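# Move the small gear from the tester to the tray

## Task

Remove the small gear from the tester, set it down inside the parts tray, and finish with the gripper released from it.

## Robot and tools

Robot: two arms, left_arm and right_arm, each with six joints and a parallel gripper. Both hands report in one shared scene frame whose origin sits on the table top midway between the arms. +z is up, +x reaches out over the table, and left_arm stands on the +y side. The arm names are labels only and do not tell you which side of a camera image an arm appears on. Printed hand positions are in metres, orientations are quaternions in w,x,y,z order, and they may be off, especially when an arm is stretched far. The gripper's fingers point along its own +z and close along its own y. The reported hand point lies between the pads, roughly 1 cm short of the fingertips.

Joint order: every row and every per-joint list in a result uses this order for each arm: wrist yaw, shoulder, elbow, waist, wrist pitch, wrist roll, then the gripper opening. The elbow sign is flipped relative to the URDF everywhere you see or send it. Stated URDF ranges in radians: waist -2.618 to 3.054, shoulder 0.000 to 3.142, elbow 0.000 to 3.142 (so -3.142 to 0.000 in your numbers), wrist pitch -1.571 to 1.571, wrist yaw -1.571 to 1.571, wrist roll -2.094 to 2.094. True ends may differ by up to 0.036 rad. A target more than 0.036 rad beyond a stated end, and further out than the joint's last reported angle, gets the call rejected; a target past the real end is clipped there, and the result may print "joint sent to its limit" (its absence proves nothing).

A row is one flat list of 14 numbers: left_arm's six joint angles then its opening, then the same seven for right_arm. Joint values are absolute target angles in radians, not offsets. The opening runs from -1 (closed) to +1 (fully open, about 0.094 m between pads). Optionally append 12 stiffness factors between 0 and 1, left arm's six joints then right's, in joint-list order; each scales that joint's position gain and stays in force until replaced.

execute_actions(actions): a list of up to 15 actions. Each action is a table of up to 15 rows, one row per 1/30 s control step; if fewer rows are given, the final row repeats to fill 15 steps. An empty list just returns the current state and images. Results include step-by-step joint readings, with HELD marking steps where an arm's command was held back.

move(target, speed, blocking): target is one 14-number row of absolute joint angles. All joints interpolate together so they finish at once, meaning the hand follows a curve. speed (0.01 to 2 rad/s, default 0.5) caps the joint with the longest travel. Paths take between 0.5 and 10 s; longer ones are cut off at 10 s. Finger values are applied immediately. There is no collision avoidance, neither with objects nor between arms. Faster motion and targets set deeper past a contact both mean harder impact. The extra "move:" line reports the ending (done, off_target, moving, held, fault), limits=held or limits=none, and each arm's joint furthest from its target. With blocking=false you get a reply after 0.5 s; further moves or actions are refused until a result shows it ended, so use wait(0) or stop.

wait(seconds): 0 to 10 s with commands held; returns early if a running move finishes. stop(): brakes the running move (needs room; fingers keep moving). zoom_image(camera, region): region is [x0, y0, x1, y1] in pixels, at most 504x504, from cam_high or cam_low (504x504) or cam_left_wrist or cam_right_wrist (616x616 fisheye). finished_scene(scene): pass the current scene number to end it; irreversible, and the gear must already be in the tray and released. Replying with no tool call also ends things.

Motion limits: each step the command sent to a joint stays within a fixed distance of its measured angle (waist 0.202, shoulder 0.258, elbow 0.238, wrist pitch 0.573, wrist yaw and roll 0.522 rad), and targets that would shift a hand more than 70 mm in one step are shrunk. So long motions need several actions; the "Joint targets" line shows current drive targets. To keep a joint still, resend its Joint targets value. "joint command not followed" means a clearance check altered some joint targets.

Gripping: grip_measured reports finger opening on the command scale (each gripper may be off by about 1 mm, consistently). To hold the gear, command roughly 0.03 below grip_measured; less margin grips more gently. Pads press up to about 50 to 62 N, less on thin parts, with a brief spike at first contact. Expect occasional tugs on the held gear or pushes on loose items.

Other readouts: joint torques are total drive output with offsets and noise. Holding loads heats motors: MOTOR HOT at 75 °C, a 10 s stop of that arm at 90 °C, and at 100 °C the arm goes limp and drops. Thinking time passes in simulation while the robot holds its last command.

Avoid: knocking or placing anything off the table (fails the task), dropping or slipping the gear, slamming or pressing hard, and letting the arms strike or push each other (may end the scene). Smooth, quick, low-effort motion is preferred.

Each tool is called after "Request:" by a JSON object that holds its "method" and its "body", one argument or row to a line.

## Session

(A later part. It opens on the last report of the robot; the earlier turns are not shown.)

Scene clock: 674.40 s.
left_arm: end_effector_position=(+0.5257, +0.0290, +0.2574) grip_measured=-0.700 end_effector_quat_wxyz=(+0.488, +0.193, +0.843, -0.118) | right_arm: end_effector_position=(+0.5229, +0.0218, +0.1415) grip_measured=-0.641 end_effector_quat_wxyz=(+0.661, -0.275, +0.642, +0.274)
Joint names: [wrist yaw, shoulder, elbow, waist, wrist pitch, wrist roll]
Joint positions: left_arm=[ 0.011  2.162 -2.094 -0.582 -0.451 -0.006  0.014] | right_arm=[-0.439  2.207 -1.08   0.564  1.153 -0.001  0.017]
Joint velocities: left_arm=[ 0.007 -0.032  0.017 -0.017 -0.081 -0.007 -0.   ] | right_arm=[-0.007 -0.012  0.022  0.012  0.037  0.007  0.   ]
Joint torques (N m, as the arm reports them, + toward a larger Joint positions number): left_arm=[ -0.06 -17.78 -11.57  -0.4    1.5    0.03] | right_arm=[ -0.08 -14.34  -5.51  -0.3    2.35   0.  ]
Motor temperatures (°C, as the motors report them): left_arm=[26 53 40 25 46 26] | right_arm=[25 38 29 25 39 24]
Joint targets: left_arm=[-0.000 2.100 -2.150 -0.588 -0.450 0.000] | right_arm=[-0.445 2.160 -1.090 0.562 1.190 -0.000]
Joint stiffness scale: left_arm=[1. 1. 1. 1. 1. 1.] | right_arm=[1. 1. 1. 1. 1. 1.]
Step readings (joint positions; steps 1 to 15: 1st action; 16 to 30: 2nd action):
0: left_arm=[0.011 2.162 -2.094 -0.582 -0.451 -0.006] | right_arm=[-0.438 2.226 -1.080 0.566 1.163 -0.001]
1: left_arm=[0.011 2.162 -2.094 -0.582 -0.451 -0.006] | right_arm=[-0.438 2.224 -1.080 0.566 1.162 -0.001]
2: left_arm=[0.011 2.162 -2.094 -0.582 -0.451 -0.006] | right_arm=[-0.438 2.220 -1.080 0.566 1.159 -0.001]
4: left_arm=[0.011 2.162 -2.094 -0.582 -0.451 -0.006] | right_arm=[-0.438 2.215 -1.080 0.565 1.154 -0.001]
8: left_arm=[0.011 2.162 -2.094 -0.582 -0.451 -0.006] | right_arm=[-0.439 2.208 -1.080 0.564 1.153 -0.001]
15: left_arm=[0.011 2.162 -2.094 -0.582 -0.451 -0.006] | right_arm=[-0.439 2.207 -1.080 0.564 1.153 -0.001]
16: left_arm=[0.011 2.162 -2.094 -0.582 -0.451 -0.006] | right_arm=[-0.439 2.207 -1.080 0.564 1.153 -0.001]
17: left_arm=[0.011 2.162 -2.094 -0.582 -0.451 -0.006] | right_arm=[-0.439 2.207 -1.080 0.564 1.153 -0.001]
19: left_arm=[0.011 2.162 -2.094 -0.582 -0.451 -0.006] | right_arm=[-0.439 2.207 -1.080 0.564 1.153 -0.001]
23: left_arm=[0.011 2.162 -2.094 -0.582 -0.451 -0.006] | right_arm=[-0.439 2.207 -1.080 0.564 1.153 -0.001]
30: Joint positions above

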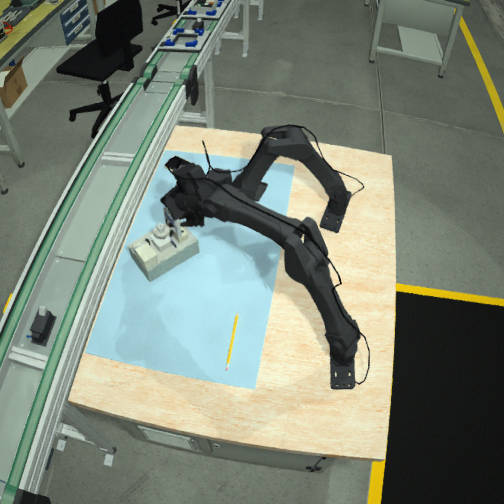

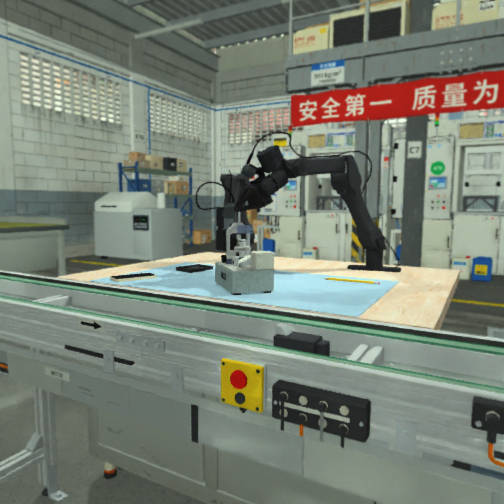

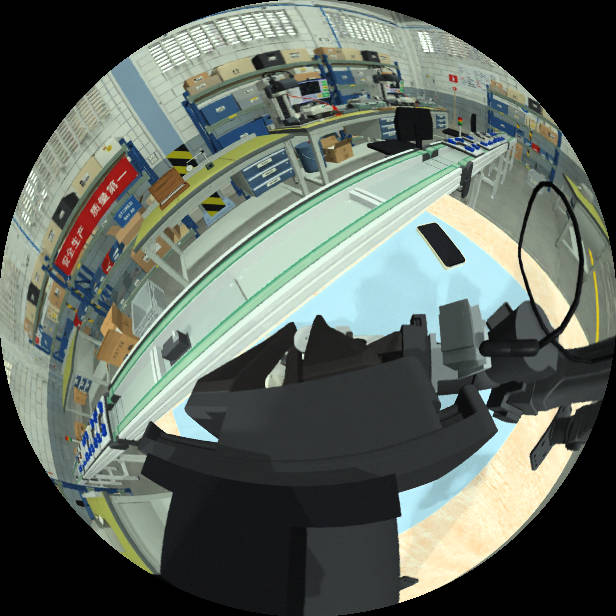

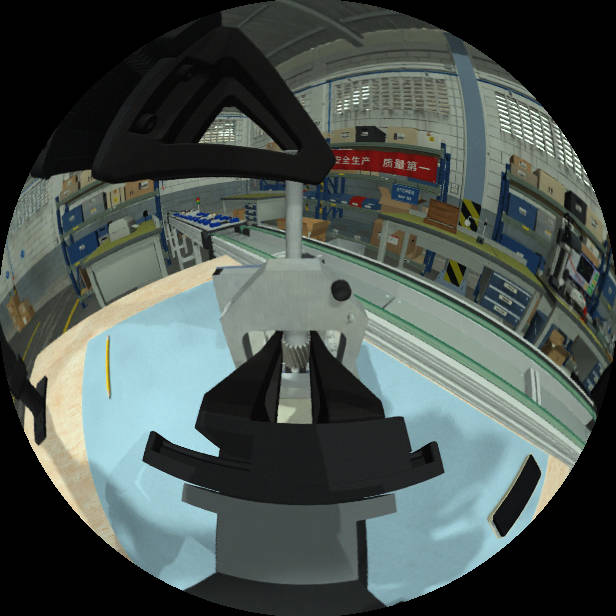

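Request:
{"method": "execute_actions", "body": {
  "actions": [
    [[0, 2.10, -2.15, -0.588, -0.45, 0, -0.73,  -0.450, 2.150, -1.048, 0.554, 1.202, 0, -0.68]],
    [[0, 2.10, -2.15, -0.588, -0.45, 0, -0.73,  -0.456, 2.140, -1.026, 0.5485, 1.214, 0, -0.68]],
    [[0, 2.10, -2.15, -0.588, -0.45, 0, -0.73,  -0.461, 2.130, -1.005, 0.543, 1.227, 0, -0.68]],
    [[0, 2.10, -2.15, -0.588, -0.45, 0, -0.73,  -0.467, 2.119, -0.983, 0.5375, 1.239, 0, -0.68]]
  ]
}}

Scene clock: 710.13 s.
left_arm: end_effector_position=(+0.5257, +0.0290, +0.2574) grip_measured=-0.700 end_effector_quat_wxyz=(+0.488, +0.193, +0.843, -0.118) | right_arm: end_effector_position=(+0.5064, +0.0097, +0.1421) grip_measured=-0.641 end_effector_quat_wxyz=(+0.661, -0.277, +0.640, +0.275)
Joint names: [wrist yaw, shoulder, elbow, waist, wrist pitch, wrist roll]
Joint positions: left_arm=[ 0.011  2.162 -2.094 -0.582 -0.451 -0.006  0.014] | right_arm=[-0.46   2.161 -0.988  0.548  1.203 -0.001  0.017]
Joint velocities: left_arm=[-0.051 -0.002  0.002 -0.007 -0.037  0.007 -0.   ] | right_arm=[-0.022 -0.007 -0.002 -0.017 -0.022 -0.037  0.   ]
Joint torques (N m, as the arm reports them, + toward a larger Joint positions number): left_arm=[ -0.08 -17.62 -11.65  -0.34   1.51   0.03] | right_arm=[ -0.06 -13.35  -4.22  -0.95   2.33  -0.01]
Motor temperatures (°C, as the motors report them): left_arm=[26 54 41 25 46 26] | right_arm=[25 39 29 25 40 24]
Joint targets: left_arm=[0.000 2.100 -2.150 -0.588 -0.450 -0.000] | right_arm=[-0.467 2.119 -0.983 0.537 1.239 0.000]
Joint stiffness scale: left_arm=[1. 1. 1. 1. 1. 1.] | right_arm=[1. 1. 1. 1. 1. 1.]
Step readings (joint positions; steps 1 to 15: 1st action; 16 to 30: 2nd action; 31 to 45: 3rd action; 46 to 60: 4th action):
0: left_arm=[0.011 2.162 -2.094 -0.582 -0.451 -0.006] | right_arm=[-0.439 2.207 -1.080 0.564 1.153 -0.001]
1: left_arm=[0.011 2.162 -2.094 -0.582 -0.451 -0.006] | right_arm=[-0.439 2.205 -1.076 0.564 1.154 -0.001]
2: left_arm=[0.011 2.162 -2.094 -0.582 -0.451 -0.006] | right_arm=[-0.439 2.200 -1.066 0.564 1.156 -0.001]
4: left_arm=[0.011 2.162 -2.094 -0.582 -0.451 -0.006] | right_arm=[-0.442 2.194 -1.055 0.564 1.160 -0.001]
8: left_arm=[0.011 2.162 -2.094 -0.582 -0.451 -0.006] | right_arm=[-0.443 2.194 -1.052 0.564 1.163 -0.001]
15: left_arm=[0.011 2.162 -2.094 -0.582 -0.451 -0.006] | right_arm=[-0.444 2.194 -1.052 0.564 1.166 -0.001]
16: left_arm=[0.011 2.162 -2.094 -0.582 -0.451 -0.006] | right_arm=[-0.444 2.192 -1.049 0.564 1.167 -0.001]
17: left_arm=[0.011 2.162 -2.094 -0.582 -0.451 -0.006] | right_arm=[-0.445 2.189 -1.042 0.563 1.169 -0.001]
19: left_arm=[0.011 2.162 -2.094 -0.582 -0.451 -0.006] | right_arm=[-0.447 2.184 -1.033 0.561 1.172 -0.001]
23: left_arm=[0.011 2.162 -2.094 -0.582 -0.451 -0.006] | right_arm=[-0.449 2.183 -1.031 0.559 1.175 -0.001]
30: left_arm=[0.011 2.162 -2.094 -0.582 -0.451 -0.006] | right_arm=[-0.449 2.183 -1.031 0.559 1.177 -0.001]
31: left_arm=[0.011 2.162 -2.094 -0.582 -0.451 -0.006] | right_arm=[-0.450 2.182 -1.028 0.559 1.180 -0.001]
32: left_arm=[0.011 2.162 -2.094 -0.582 -0.451 -0.006] | right_arm=[-0.451 2.178 -1.021 0.558 1.182 -0.001]
34: left_arm=[0.011 2.162 -2.094 -0.582 -0.451 -0.006] | right_arm=[-0.453 2.174 -1.012 0.556 1.185 -0.001]
38: left_arm=[0.011 2.162 -2.094 -0.582 -0.451 -0.006] | right_arm=[-0.454 2.173 -1.010 0.553 1.189 -0.001]
45: left_arm=[0.011 2.162 -2.094 -0.582 -0.451 -0.006] | right_arm=[-0.455 2.173 -1.010 0.553 1.191 -0.001]
46: left_arm=[0.011 2.162 -2.094 -0.582 -0.451 -0.006] | right_arm=[-0.455 2.171 -1.007 0.553 1.193 -0.001]
47: left_arm=[0.011 2.162 -2.094 -0.582 -0.451 -0.006] | right_arm=[-0.456 2.168 -0.999 0.552 1.195 -0.001]
49: left_arm=[0.011 2.162 -2.094 -0.582 -0.451 -0.006] | right_arm=[-0.458 2.163 -0.990 0.550 1.198 -0.001]
53: left_arm=[0.011 2.162 -2.094 -0.582 -0.451 -0.006] | right_arm=[-0.460 2.162 -0.988 0.548 1.201 -0.001]
60: Joint positions above

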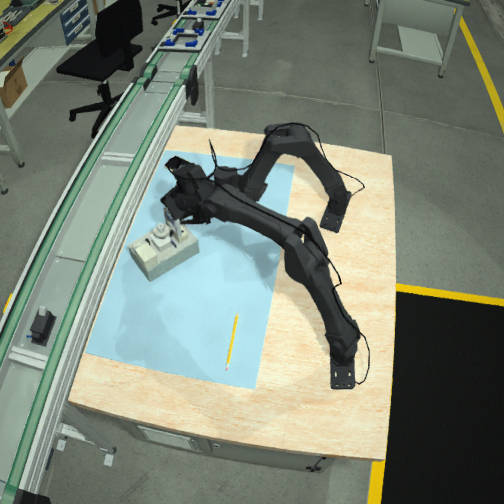

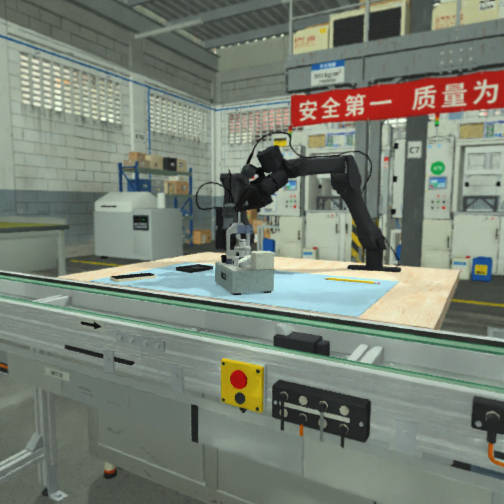

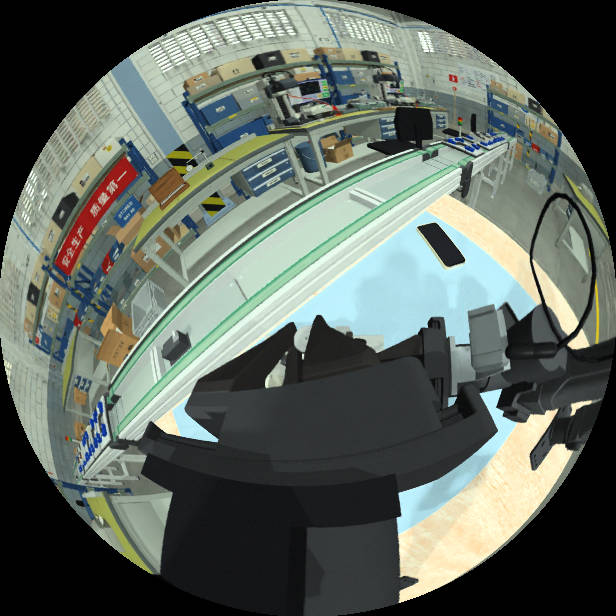

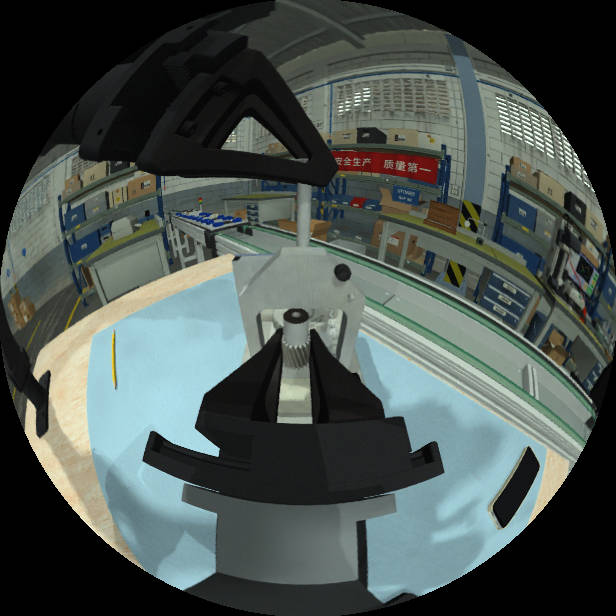

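Request:
{"method": "execute_actions", "body": {
  "actions": [
    [[0, 2.10, -2.15, -0.588, -0.45, 0, -0.73,  -0.479, 2.101, -0.944, 0.523, 1.258, 0, -0.68]],
    [[0, 2.10, -2.15, -0.588, -0.45, 0, -0.73,  -0.491, 2.083, -0.905, 0.509, 1.277, 0, -0.68]],
    [[0, 2.11, -2.11, -0.588, -0.43, 0, -0.73,  -0.504, 2.063, -0.865, 0.496, 1.297, 0, -0.68]],
    [[0, 2.12, -2.07, -0.588, -0.41, 0, -0.73,  -0.517, 2.043, -0.825, 0.483, 1.316, 0, -0.68]],
    [[0, 2.13, -2.04, -0.588, -0.39, 0, -0.73,  -0.530, 2.02, -0.79, 0.469, 1.33, 0, -0.68]]
  ]
}}

Scene clock: 725.37 s.
left_arm: end_effector_position=(+0.5266, +0.0286, +0.2374) grip_measured=-0.700 end_effector_quat_wxyz=(+0.480, +0.193, +0.847, -0.116) | right_arm: end_effector_position=(+0.4750, -0.0282, +0.1433) grip_measured=-0.641 end_effector_quat_wxyz=(+0.663, -0.275, +0.641, +0.272)
Joint names: [wrist yaw, shoulder, elbow, waist, wrist pitch, wrist roll]
Joint positions: left_arm=[ 0.011  2.167 -2.035 -0.582 -0.405 -0.006  0.014] | right_arm=[-0.523  2.059 -0.795  0.478  1.294 -0.001  0.017]
Joint velocities: left_arm=[ 0.007 -0.007  0.002 -0.022 -0.007  0.007  0.001] | right_arm=[ 0.007 -0.002 -0.002 -0.002 -0.007  0.022 -0.001]
Joint torques (N m, as the arm reports them, + toward a larger Joint positions number): left_arm=[ -0.08 -15.55  -7.79  -0.41   1.65   0.08] | right_arm=[ -0.07 -11.86  -3.8   -0.71   2.28   0.06]
Motor temperatures (°C, as the motors report them): left_arm=[26 55 41 25 46 26] | right_arm=[25 39 29 25 40 24]
Joint targets: left_arm=[0.000 2.130 -2.040 -0.588 -0.390 0.000] | right_arm=[-0.530 2.020 -0.790 0.469 1.330 -0.000]
Joint stiffness scale: left_arm=[1. 1. 1. 1. 1. 1.] | right_arm=[1. 1. 1. 1. 1. 1.]
Step readings (joint positions; steps 1 to 15: 1st action; 16 to 30: 2nd action; 31 to 45: 3rd action; 46 to 60: 4th action; 61 to 75: 5th action):
0: left_arm=[0.011 2.162 -2.094 -0.582 -0.451 -0.006] | right_arm=[-0.461 2.161 -0.988 0.548 1.203 -0.001]
1: left_arm=[0.011 2.162 -2.094 -0.582 -0.451 -0.006] | right_arm=[-0.462 2.159 -0.982 0.547 1.206 -0.001]
2: left_arm=[0.011 2.162 -2.094 -0.582 -0.451 -0.006] | right_arm=[-0.465 2.152 -0.969 0.544 1.209 -0.001]
4: left_arm=[0.011 2.162 -2.094 -0.582 -0.451 -0.006] | right_arm=[-0.469 2.144 -0.952 0.538 1.214 -0.001]
8: left_arm=[0.011 2.162 -2.094 -0.582 -0.451 -0.006] | right_arm=[-0.470 2.143 -0.948 0.531 1.218 -0.001]
15: left_arm=[0.011 2.162 -2.094 -0.582 -0.451 -0.006] | right_arm=[-0.472 2.143 -0.948 0.531 1.222 -0.001]
16: left_arm=[0.011 2.162 -2.094 -0.582 -0.451 -0.006] | right_arm=[-0.473 2.140 -0.943 0.530 1.224 -0.001]
17: left_arm=[0.011 2.162 -2.094 -0.582 -0.451 -0.006] | right_arm=[-0.476 2.134 -0.930 0.528 1.228 -0.001]
19: left_arm=[0.011 2.162 -2.094 -0.582 -0.451 -0.006] | right_arm=[-0.480 2.126 -0.914 0.523 1.233 -0.001]
23: left_arm=[0.011 2.162 -2.094 -0.582 -0.451 -0.006] | right_arm=[-0.482 2.124 -0.910 0.518 1.237 -0.001]
30: left_arm=[0.011 2.162 -2.094 -0.582 -0.451 -0.006] | right_arm=[-0.484 2.124 -0.910 0.518 1.240 -0.001]
31: left_arm=[0.011 2.162 -2.094 -0.582 -0.451 -0.006] | right_arm=[-0.486 2.121 -0.904 0.517 1.243 -0.001]
32: left_arm=[0.011 2.162 -2.094 -0.582 -0.451 -0.006] | right_arm=[-0.488 2.115 -0.891 0.515 1.247 -0.001]
34: left_arm=[0.011 2.162 -2.094 -0.582 -0.451 -0.006] | right_arm=[-0.493 2.105 -0.873 0.510 1.252 -0.001]
38: left_arm=[0.011 2.162 -2.094 -0.582 -0.451 -0.006] | right_arm=[-0.495 2.104 -0.870 0.505 1.258 -0.001]
45: left_arm=[0.011 2.162 -2.094 -0.582 -0.451 -0.006] | right_arm=[-0.497 2.104 -0.870 0.505 1.261 -0.001]
46: left_arm=[0.011 2.163 -2.086 -0.582 -0.445 -0.006] | right_arm=[-0.498 2.101 -0.864 0.504 1.263 -0.001]
47: left_arm=[0.011 2.163 -2.079 -0.582 -0.439 -0.006] | right_arm=[-0.501 2.094 -0.852 0.502 1.267 -0.001]
49: left_arm=[0.011 2.165 -2.064 -0.582 -0.430 -0.006] | right_arm=[-0.506 2.085 -0.834 0.497 1.272 -0.001]
53: left_arm=[0.011 2.167 -2.058 -0.582 -0.426 -0.006] | right_arm=[-0.508 2.083 -0.830 0.492 1.277 -0.001]
60: left_arm=[0.011 2.167 -2.058 -0.582 -0.425 -0.006] | right_arm=[-0.510 2.083 -0.830 0.492 1.280 -0.001]
61: left_arm=[0.011 2.167 -2.053 -0.582 -0.420 -0.006] | right_arm=[-0.512 2.080 -0.825 0.491 1.281 -0.001]
62: left_arm=[0.011 2.167 -2.048 -0.582 -0.416 -0.006] | right_arm=[-0.515 2.073 -0.814 0.489 1.283 -0.001]
64: left_arm=[0.011 2.167 -2.039 -0.582 -0.409 -0.006] | right_arm=[-0.519 2.062 -0.798 0.483 1.287 -0.001]
68: left_arm=[0.011 2.167 -2.035 -0.582 -0.405 -0.006] | right_arm=[-0.521 2.059 -0.795 0.478 1.293 -0.001]
75: Joint positions above

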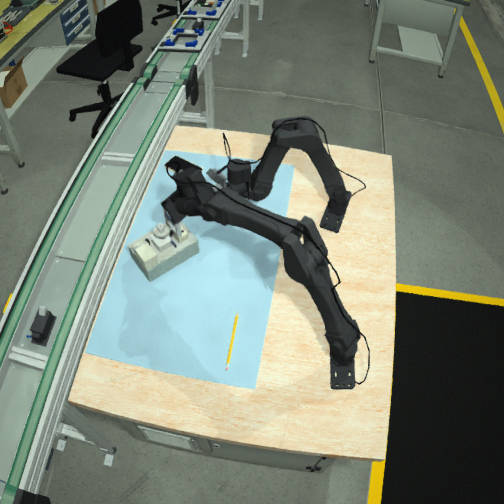

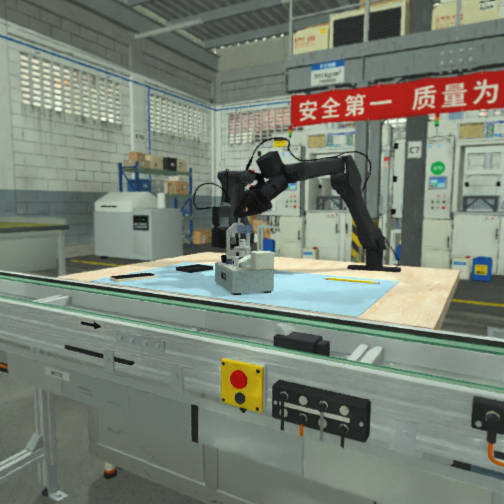

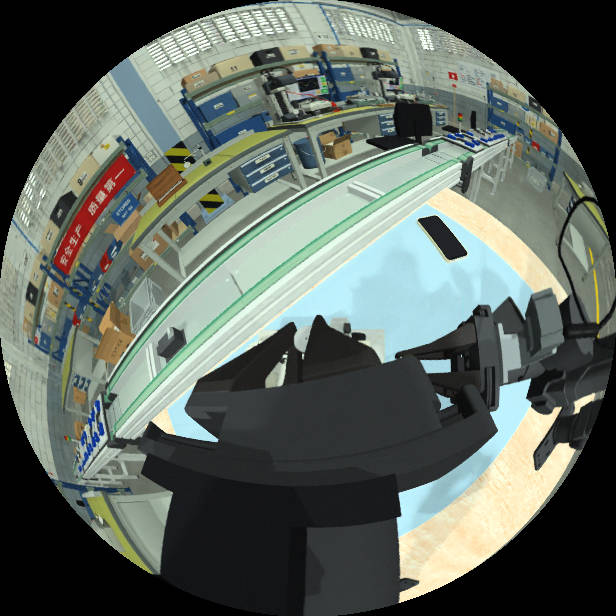

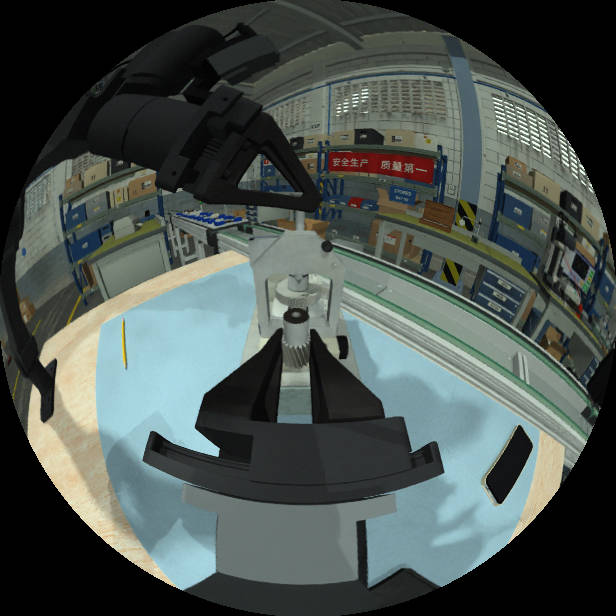

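Request:
{"method": "execute_actions", "body": {
  "actions": [
    [[0, 2.13, -2.04, -0.588, -0.39, 0, 0.2,  -0.50, 2.0, -0.80, 0.44, 1.30, 0, -0.68]]
  ]
}}

Request:
{"method": "move", "body": {
  "target": [0, 1.8, -1.75, -0.5, -0.4, 0, 0.2,  0, 1.82, -0.95, 0.2575, 0.72, 0, -0.68],
  "speed": 0.5
}}

Request:
{"method": "move", "body": {
  "target": [0, 1.4, -1.3, -0.1, -0.4, 0, 0.2,  0, 1.91, -1.70, 0.2575, -1.32, 0, -0.68],
  "speed": 0.8
}}

Scene clock: 762.17 s.
left_arm: end_effector_position=(+0.5260, +0.0296, +0.2484) grip_measured=+0.197 end_effector_quat_wxyz=(+0.491, +0.191, +0.842, -0.117) | right_arm: end_effector_position=(+0.4835, -0.0457, +0.1524) grip_measured=-0.641 end_effector_quat_wxyz=(+0.674, -0.260, +0.642, +0.255)
Joint names: [wrist yaw, shoulder, elbow, waist, wrist pitch, wrist roll]
Joint positions: left_arm=[ 0.007  2.151 -2.035 -0.582 -0.398 -0.006  0.056] | right_arm=[-0.506  2.036 -0.795  0.445  1.286 -0.001  0.017]
Joint velocities: left_arm=[-0.066  0.012  0.002 -0.002 -0.007 -0.051  0.001] | right_arm=[ 0.022  0.002 -0.002  0.002  0.022 -0.007 -0.   ]
Joint torques (N m, as the arm reports them, + toward a larger Joint positions number): left_arm=[ -0.06 -14.1   -7.96  -0.48   1.55   0.04] | right_arm=[  0.05 -11.59  -4.69  -0.7    2.04   0.04]
Motor temperatures (°C, as the motors report them): left_arm=[26 53 38 25 47 26] | right_arm=[25 38 29 25 40 24]
Joint targets: left_arm=[0.000 2.130 -2.040 -0.588 -0.390 -0.000] | right_arm=[-0.500 2.000 -0.800 0.440 1.300 0.000]
Joint stiffness scale: left_arm=[1. 1. 1. 1. 1. 1.] | right_arm=[1. 1. 1. 1. 1. 1.]
Step readings (joint positions):
0: left_arm=[0.011 2.167 -2.035 -0.582 -0.405 -0.006] | right_arm=[-0.524 2.059 -0.795 0.478 1.294 -0.001]
1: left_arm=[0.011 2.167 -2.035 -0.582 -0.405 -0.006] | right_arm=[-0.523 2.057 -0.795 0.476 1.292 -0.001]
2: left_arm=[0.010 2.166 -2.035 -0.582 -0.405 -0.006] | right_arm=[-0.521 2.053 -0.795 0.471 1.288 -0.001]
4: left_arm=[0.009 2.160 -2.035 -0.582 -0.403 -0.006] | right_arm=[-0.516 2.045 -0.795 0.458 1.286 -0.001]
8: left_arm=[0.008 2.152 -2.035 -0.582 -0.399 -0.006] | right_arm=[-0.507 2.036 -0.795 0.445 1.286 -0.001]
15: Joint positions above

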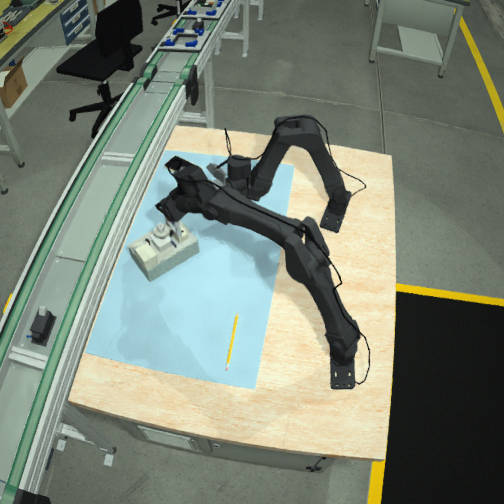

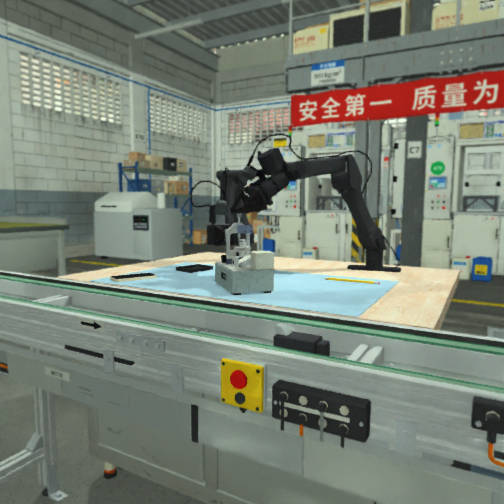

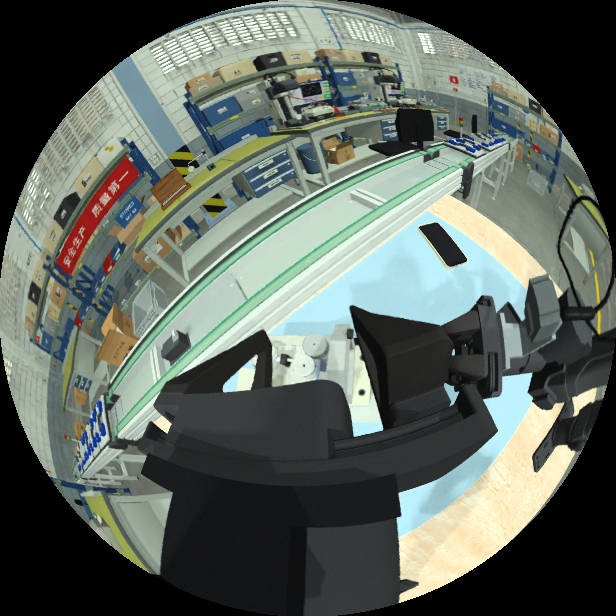

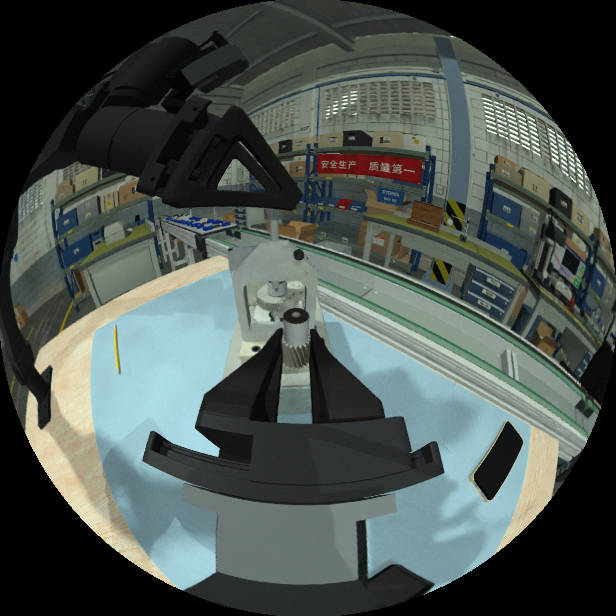

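Scene clock: 764.07 s.
left_arm: end_effector_position=(+0.4748, +0.1000, +0.3126) grip_measured=+0.197 end_effector_quat_wxyz=(+0.521, +0.157, +0.833, -0.103) | right_arm: end_effector_position=(+0.5477, -0.2168, +0.1633) grip_measured=-0.641 end_effector_quat_wxyz=(+0.627, -0.025, +0.778, +0.020)
Joint names: [wrist yaw, shoulder, elbow, waist, wrist pitch, wrist roll]
Joint positions: left_arm=[ 0.006  1.819 -1.764 -0.508 -0.397 -0.006  0.056] | right_arm=[-0.007  1.842 -0.929  0.263  0.699 -0.001  0.017]
Joint velocities: left_arm=[-0.022 -0.002  0.022 -0.007 -0.007  0.051 -0.   ] | right_arm=[ 0.007  0.002  0.012 -0.007 -0.022  0.051  0.001]
Joint torques (N m, as the arm reports them, + toward a larger Joint positions number): left_arm=[ -0.03 -11.21  -6.39   0.6    1.51   0.04] | right_arm=[  0.03 -10.42  -6.95  -0.41   2.24  -0.03]
Motor temperatures (°C, as the motors report them): left_arm=[26 53 38 25 47 26] | right_arm=[25 38 29 25 41 24]
Joint targets: left_arm=[-0.000 1.800 -1.750 -0.500 -0.400 0.000] | right_arm=[-0.000 1.820 -0.950 0.258 0.720 -0.000]
Joint stiffness scale: left_arm=[1. 1. 1. 1. 1. 1.] | right_arm=[1. 1. 1. 1. 1. 1.]
move: off_target (right_arm); limits=none; left_arm: farthest joint: the shoulder, 0.019 radians from its target (0.351 radians at the start); right_arm: farthest joint: the shoulder, 0.022 radians from its target (0.216 radians at the start)

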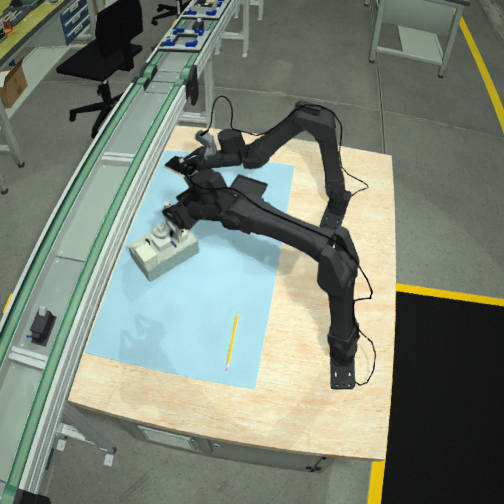

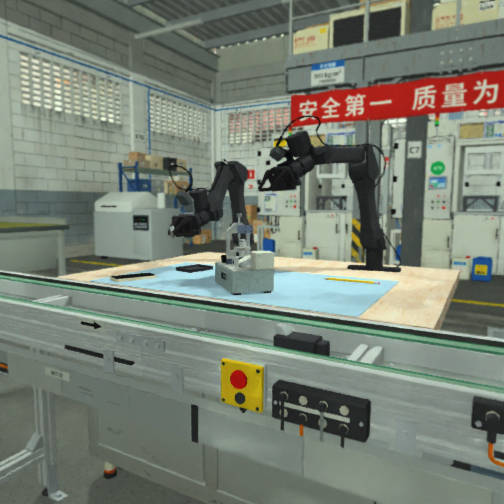

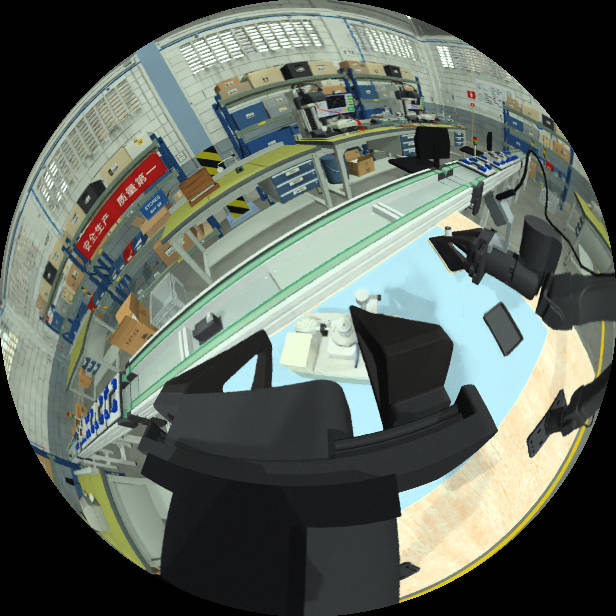

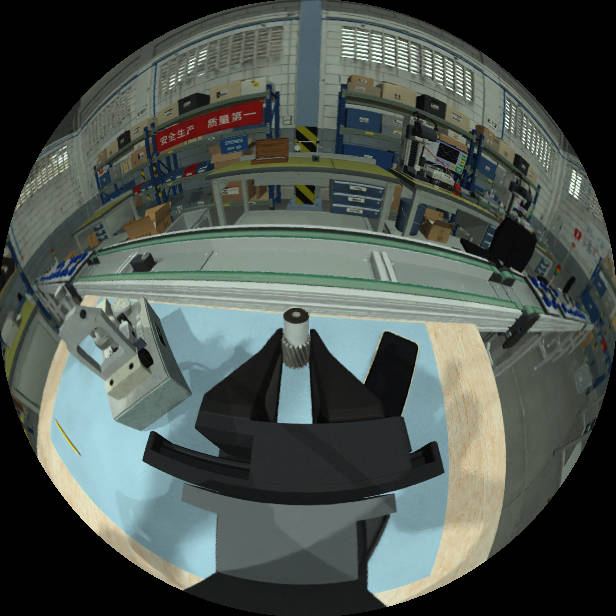

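Scene clock: 767.40 s.
left_arm: end_effector_position=(+0.4058, +0.3151, +0.2902) grip_measured=+0.197 end_effector_quat_wxyz=(+0.506, -0.012, +0.863, +0.003) | right_arm: end_effector_position=(+0.3807, -0.2264, +0.1188) grip_measured=-0.641 end_effector_quat_wxyz=(+0.008, -0.029, +1.000, +0.003)
Joint names: [wrist yaw, shoulder, elbow, waist, wrist pitch, wrist roll]
Joint positions: left_arm=[ 0.005  1.425 -1.311 -0.109 -0.396 -0.006  0.056] | right_arm=[-0.006  1.909 -1.668  0.263 -1.313 -0.001  0.017]
Joint velocities: left_arm=[ 0.007  0.012 -0.022 -0.012  0.007 -0.007  0.   ] | right_arm=[-0.022 -0.012  0.002  0.007 -0.022 -0.007 -0.   ]
Joint torques (N m, as the arm reports them, + toward a larger Joint positions number): left_arm=[-0.04 -7.73 -6.63  0.51  1.47  0.06] | right_arm=[-0.01 -8.76 -7.56 -0.51  0.34 -0.02]
Motor temperatures (°C, as the motors report them): left_arm=[26 51 37 25 47 26] | right_arm=[25 37 29 25 40 24]
Joint targets: left_arm=[-0.000 1.400 -1.300 -0.100 -0.400 -0.000] | right_arm=[0.000 1.910 -1.700 0.258 -1.320 0.000]
Joint stiffness scale: left_arm=[1. 1. 1. 1. 1. 1.] | right_arm=[1. 1. 1. 1. 1. 1.]
move: off_target (left_arm, right_arm); limits=none; left_arm: farthest joint: the shoulder, 0.025 radians from its target (0.419 radians at the start); right_arm: farthest joint: the elbow, 0.032 radians from its target (0.771 radians at the start)

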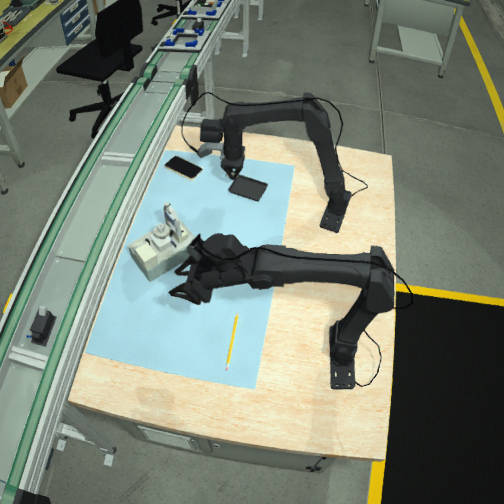

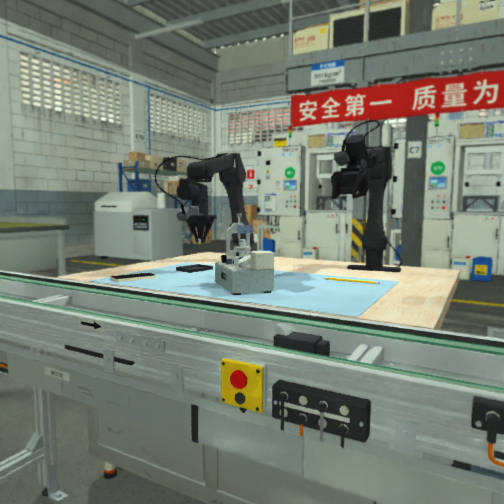

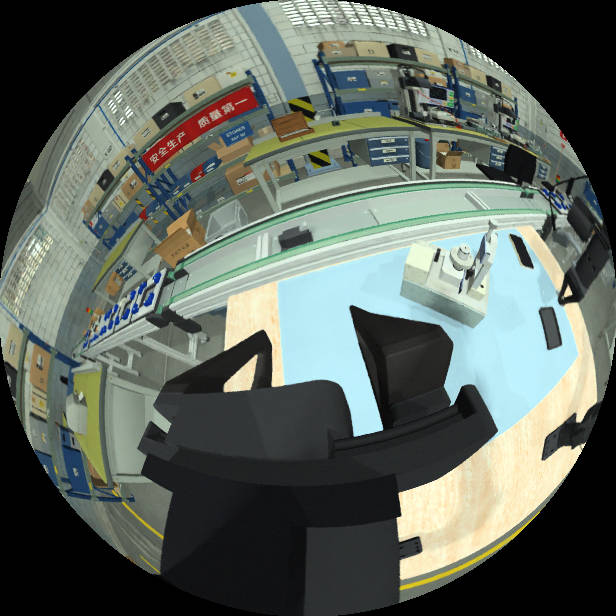

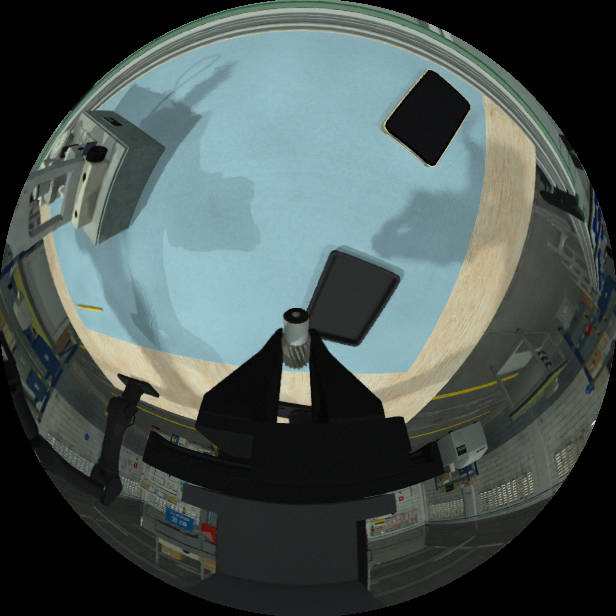

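Request:
{"method": "move", "body": {
  "target": [0, 1.4, -1.3, -0.1, -0.4, 0, 0.2,  0, 1.772, -1.322, 0.09, -1.09, 0, -0.68],
  "speed": 0.5
}}

Scene clock: 785.27 s.
left_arm: end_effector_position=(+0.4058, +0.3151, +0.2902) grip_measured=+0.197 end_effector_quat_wxyz=(+0.506, -0.012, +0.863, +0.003) | right_arm: end_effector_position=(+0.3375, -0.2829, +0.0646) grip_measured=-0.641 end_effector_quat_wxyz=(-0.012, +0.055, +0.998, +0.002)
Joint names: [wrist yaw, shoulder, elbow, waist, wrist pitch, wrist roll]
Joint positions: left_arm=[ 0.005  1.425 -1.311 -0.109 -0.396 -0.006  0.056] | right_arm=[-0.003  1.812 -1.324  0.096 -1.106 -0.001  0.017]
Joint velocities: left_arm=[-0.007 -0.012  0.022 -0.002 -0.037  0.022  0.001] | right_arm=[-0.007  0.002  0.002 -0.007 -0.022  0.081 -0.   ]
Joint torques (N m, as the arm reports them, + toward a larger Joint positions number): left_arm=[-0.03 -7.89 -6.8   0.65  1.46  0.08] | right_arm=[ -0.01 -10.92  -4.89  -0.52   0.57  -0.02]
Motor temperatures (°C, as the motors report them): left_arm=[26 46 37 25 47 26] | right_arm=[25 36 30 25 36 24]
Joint targets: left_arm=[-0.000 1.400 -1.300 -0.100 -0.400 0.000] | right_arm=[0.000 1.772 -1.322 0.090 -1.090 -0.000]
Joint stiffness scale: left_arm=[1. 1. 1. 1. 1. 1.] | right_arm=[1. 1. 1. 1. 1. 1.]
move: off_target (left_arm, right_arm); limits=none; left_arm: farthest joint: the shoulder, 0.025 radians from its target (0.025 radians at the start); right_arm: farthest joint: the shoulder, 0.040 radians from its target (0.137 radians at the start)

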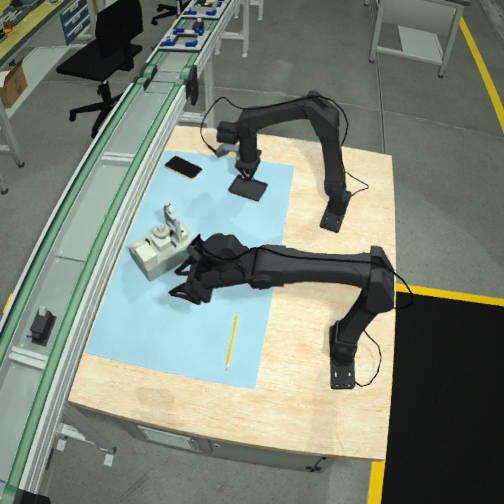

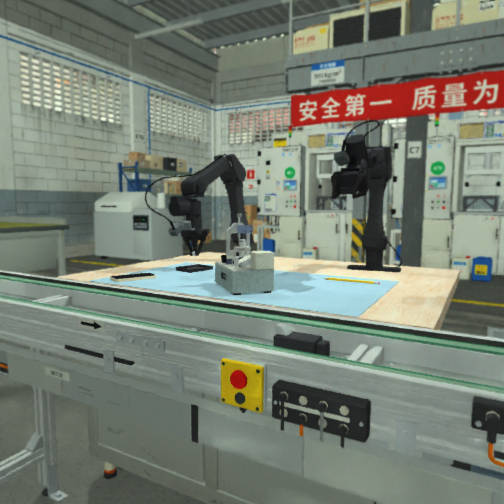

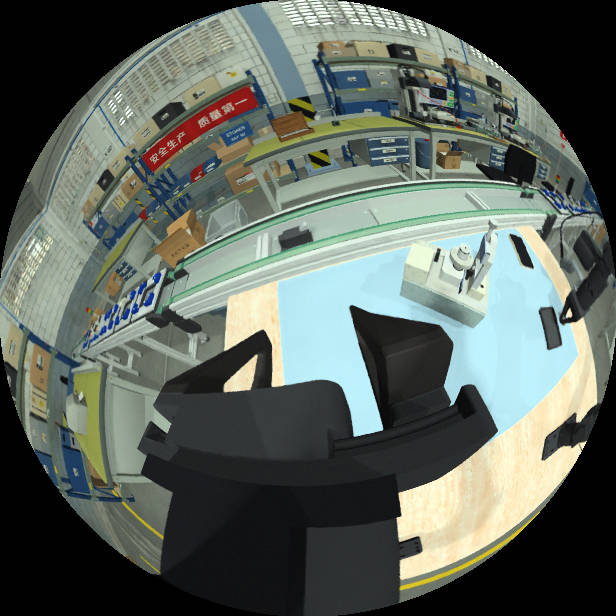

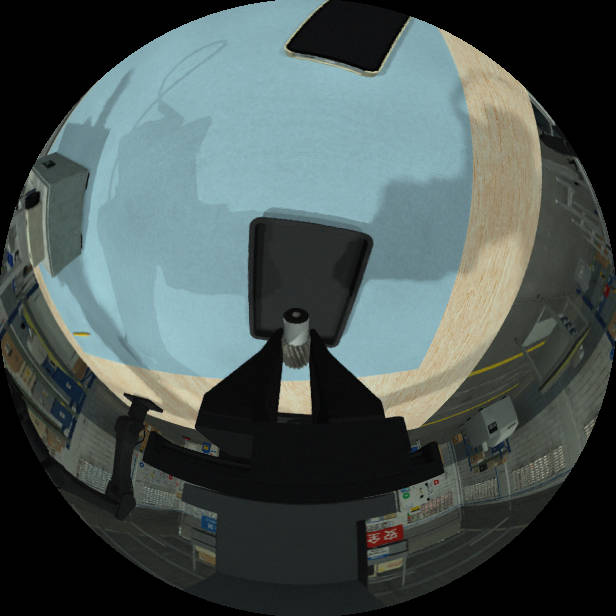

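Request:
{"method": "move", "body": {
  "target": [0, 1.4, -1.3, -0.1, -0.4, 0, 0.2,  0, 1.828, -1.195, 0.09, -0.926, 0, -0.68],
  "speed": 0.25
}}

Scene clock: 797.77 s.
left_arm: end_effector_position=(+0.4058, +0.3151, +0.2902) grip_measured=+0.197 end_effector_quat_wxyz=(+0.506, -0.012, +0.863, +0.003) | right_arm: end_effector_position=(+0.3351, -0.2826, +0.0288) grip_measured=-0.641 end_effector_quat_wxyz=(-0.003, +0.055, +0.998, +0.002)
Joint names: [wrist yaw, shoulder, elbow, waist, wrist pitch, wrist roll]
Joint positions: left_arm=[ 0.005  1.425 -1.311 -0.109 -0.396 -0.006  0.056] | right_arm=[-0.003  1.83  -1.197  0.096 -0.943 -0.001  0.017]
Joint velocities: left_arm=[ 0.037 -0.012  0.012 -0.012  0.081  0.051 -0.001] | right_arm=[-0.051 -0.017 -0.017  0.007  0.007  0.022 -0.   ]
Joint torques (N m, as the arm reports them, + toward a larger Joint positions number): left_arm=[-0.01 -7.81 -6.74  0.61  1.49  0.05] | right_arm=[ 0.   -7.76 -4.54 -0.53  0.58  0.02]
Motor temperatures (°C, as the motors report them): left_arm=[26 45 37 25 47 26] | right_arm=[25 36 30 25 35 24]
Joint targets: left_arm=[-0.000 1.400 -1.300 -0.100 -0.400 0.000] | right_arm=[0.000 1.828 -1.195 0.090 -0.926 0.000]
Joint stiffness scale: left_arm=[1. 1. 1. 1. 1. 1.] | right_arm=[1. 1. 1. 1. 1. 1.]
move: off_target (left_arm); limits=none; left_arm: farthest joint: the shoulder, 0.025 radians from its target (0.025 radians at the start); right_arm: farthest joint: the wrist pitch, 0.017 radians from its target (0.180 radians at the start)

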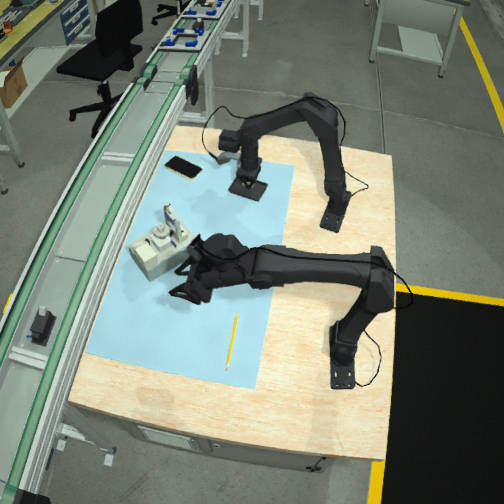

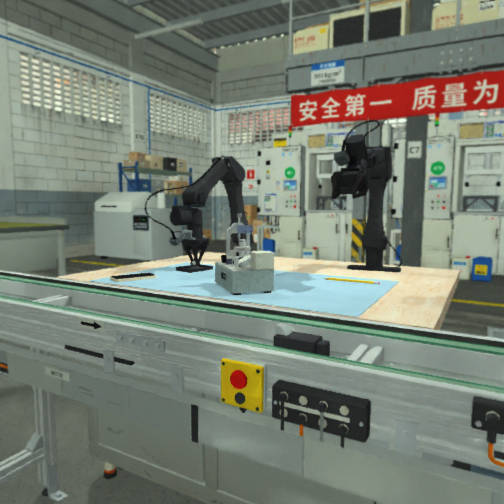

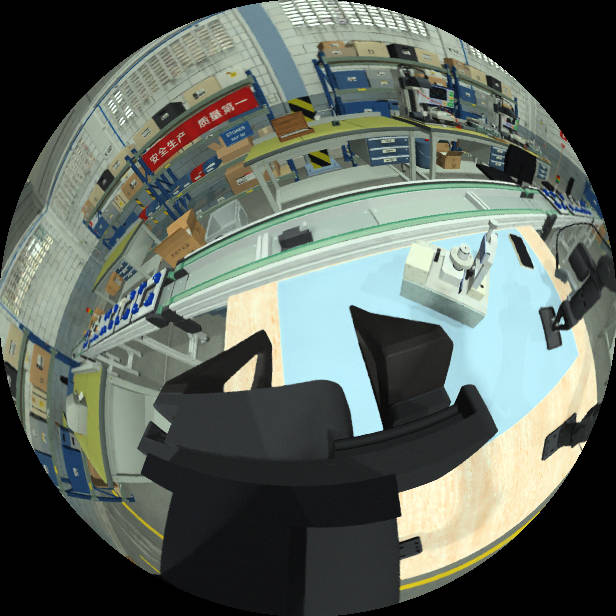

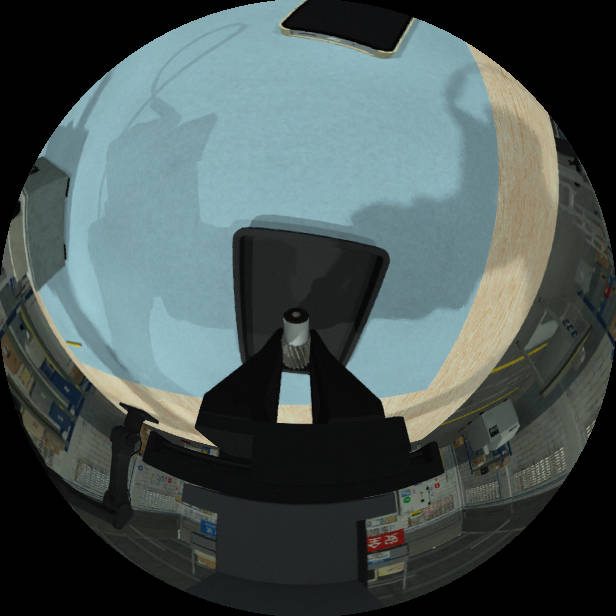

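Request:
{"method": "zoom_image", "body": {
  "camera": "cam_low",
  "region": [150, 225, 240, 285]
}}

Region (150, 225, 240, 285) of cam_low's 504x504 image, scaled by 5.600, with more detail than that image has.

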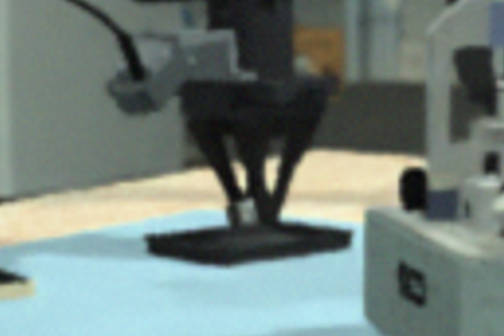

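Request:
{"method": "move", "body": {
  "target": [0, 1.4, -1.3, -0.1, -0.4, 0, 0.2,  0, 1.843, -1.169, 0.09, -0.883, 0, -0.68],
  "speed": 0.1
}}

Request:
{"method": "zoom_image", "body": {
  "camera": "cam_low",
  "region": [150, 225, 240, 285]
}}

Scene clock: 808.80 s.
left_arm: end_effector_position=(+0.4058, +0.3151, +0.2902) grip_measured=+0.197 end_effector_quat_wxyz=(+0.506, -0.012, +0.863, +0.003) | right_arm: end_effector_position=(+0.3362, -0.2827, +0.0192) grip_measured=-0.641 end_effector_quat_wxyz=(+0.000, +0.055, +0.999, +0.001)
Joint names: [wrist yaw, shoulder, elbow, waist, wrist pitch, wrist roll]
Joint positions: left_arm=[ 0.005  1.425 -1.311 -0.109 -0.396 -0.006  0.056] | right_arm=[-0.003  1.843 -1.173  0.096 -0.9   -0.001  0.017]
Joint velocities: left_arm=[-0.037 -0.012  0.002 -0.007  0.022 -0.022 -0.001] | right_arm=[ 0.007  0.002 -0.007 -0.002 -0.066  0.037  0.001]
Joint torques (N m, as the arm reports them, + toward a larger Joint positions number): left_arm=[-0.03 -7.6  -6.69  0.63  1.43  0.06] | right_arm=[-0.01 -7.61 -4.34 -0.65  0.64  0.01]
Motor temperatures (°C, as the motors report them): left_arm=[26 44 37 25 47 26] | right_arm=[25 36 29 25 35 24]
Joint targets: left_arm=[-0.000 1.400 -1.300 -0.100 -0.400 -0.000] | right_arm=[-0.000 1.843 -1.169 0.090 -0.883 0.000]
Joint stiffness scale: left_arm=[1. 1. 1. 1. 1. 1.] | right_arm=[1. 1. 1. 1. 1. 1.]
move: off_target (left_arm); limits=none; left_arm: farthest joint: the shoulder, 0.025 radians from its target (0.025 radians at the start); right_arm: farthest joint: the wrist pitch, 0.017 radians from its target (0.060 radians at the start)

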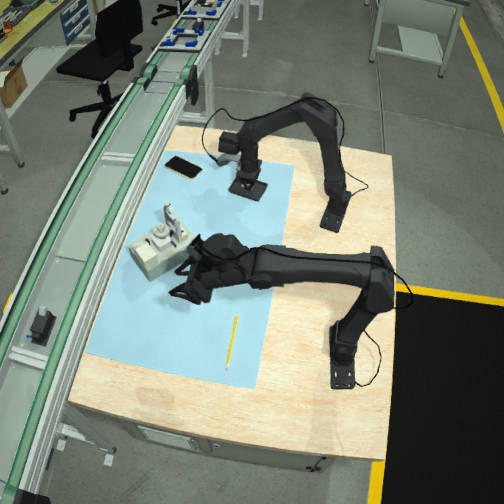

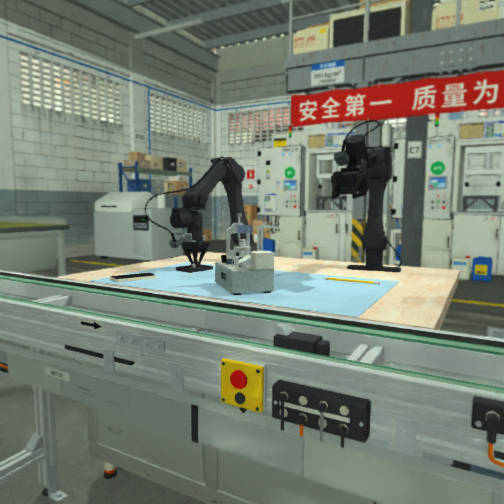

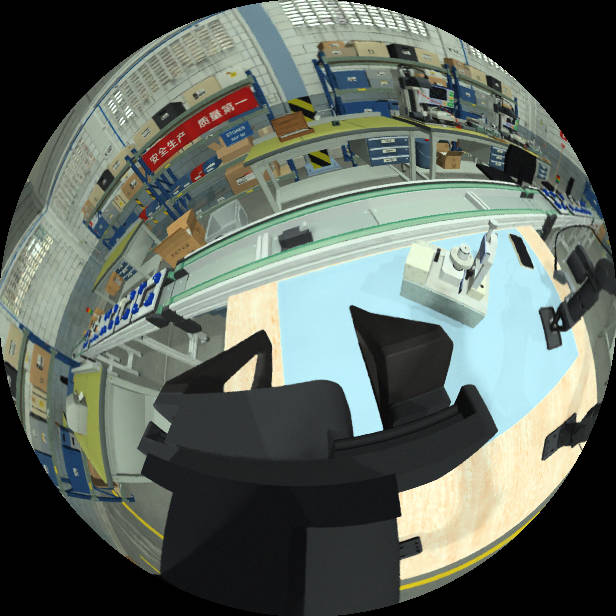

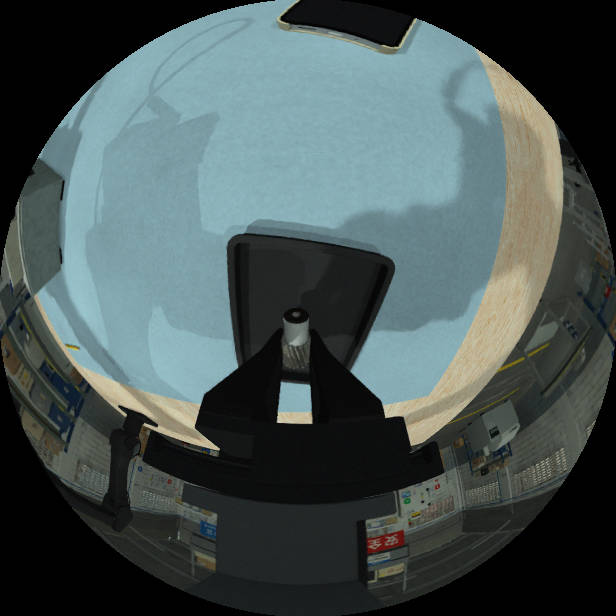

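Region (150, 225, 240, 285) of cam_low's 504x504 image, scaled by 5.600, with more detail than that image has.

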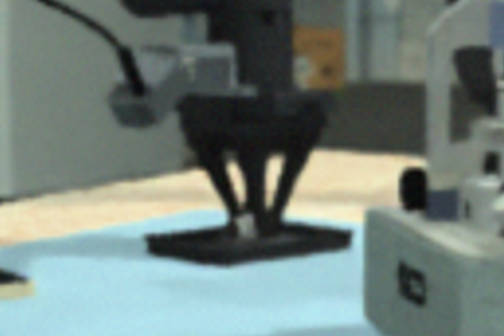

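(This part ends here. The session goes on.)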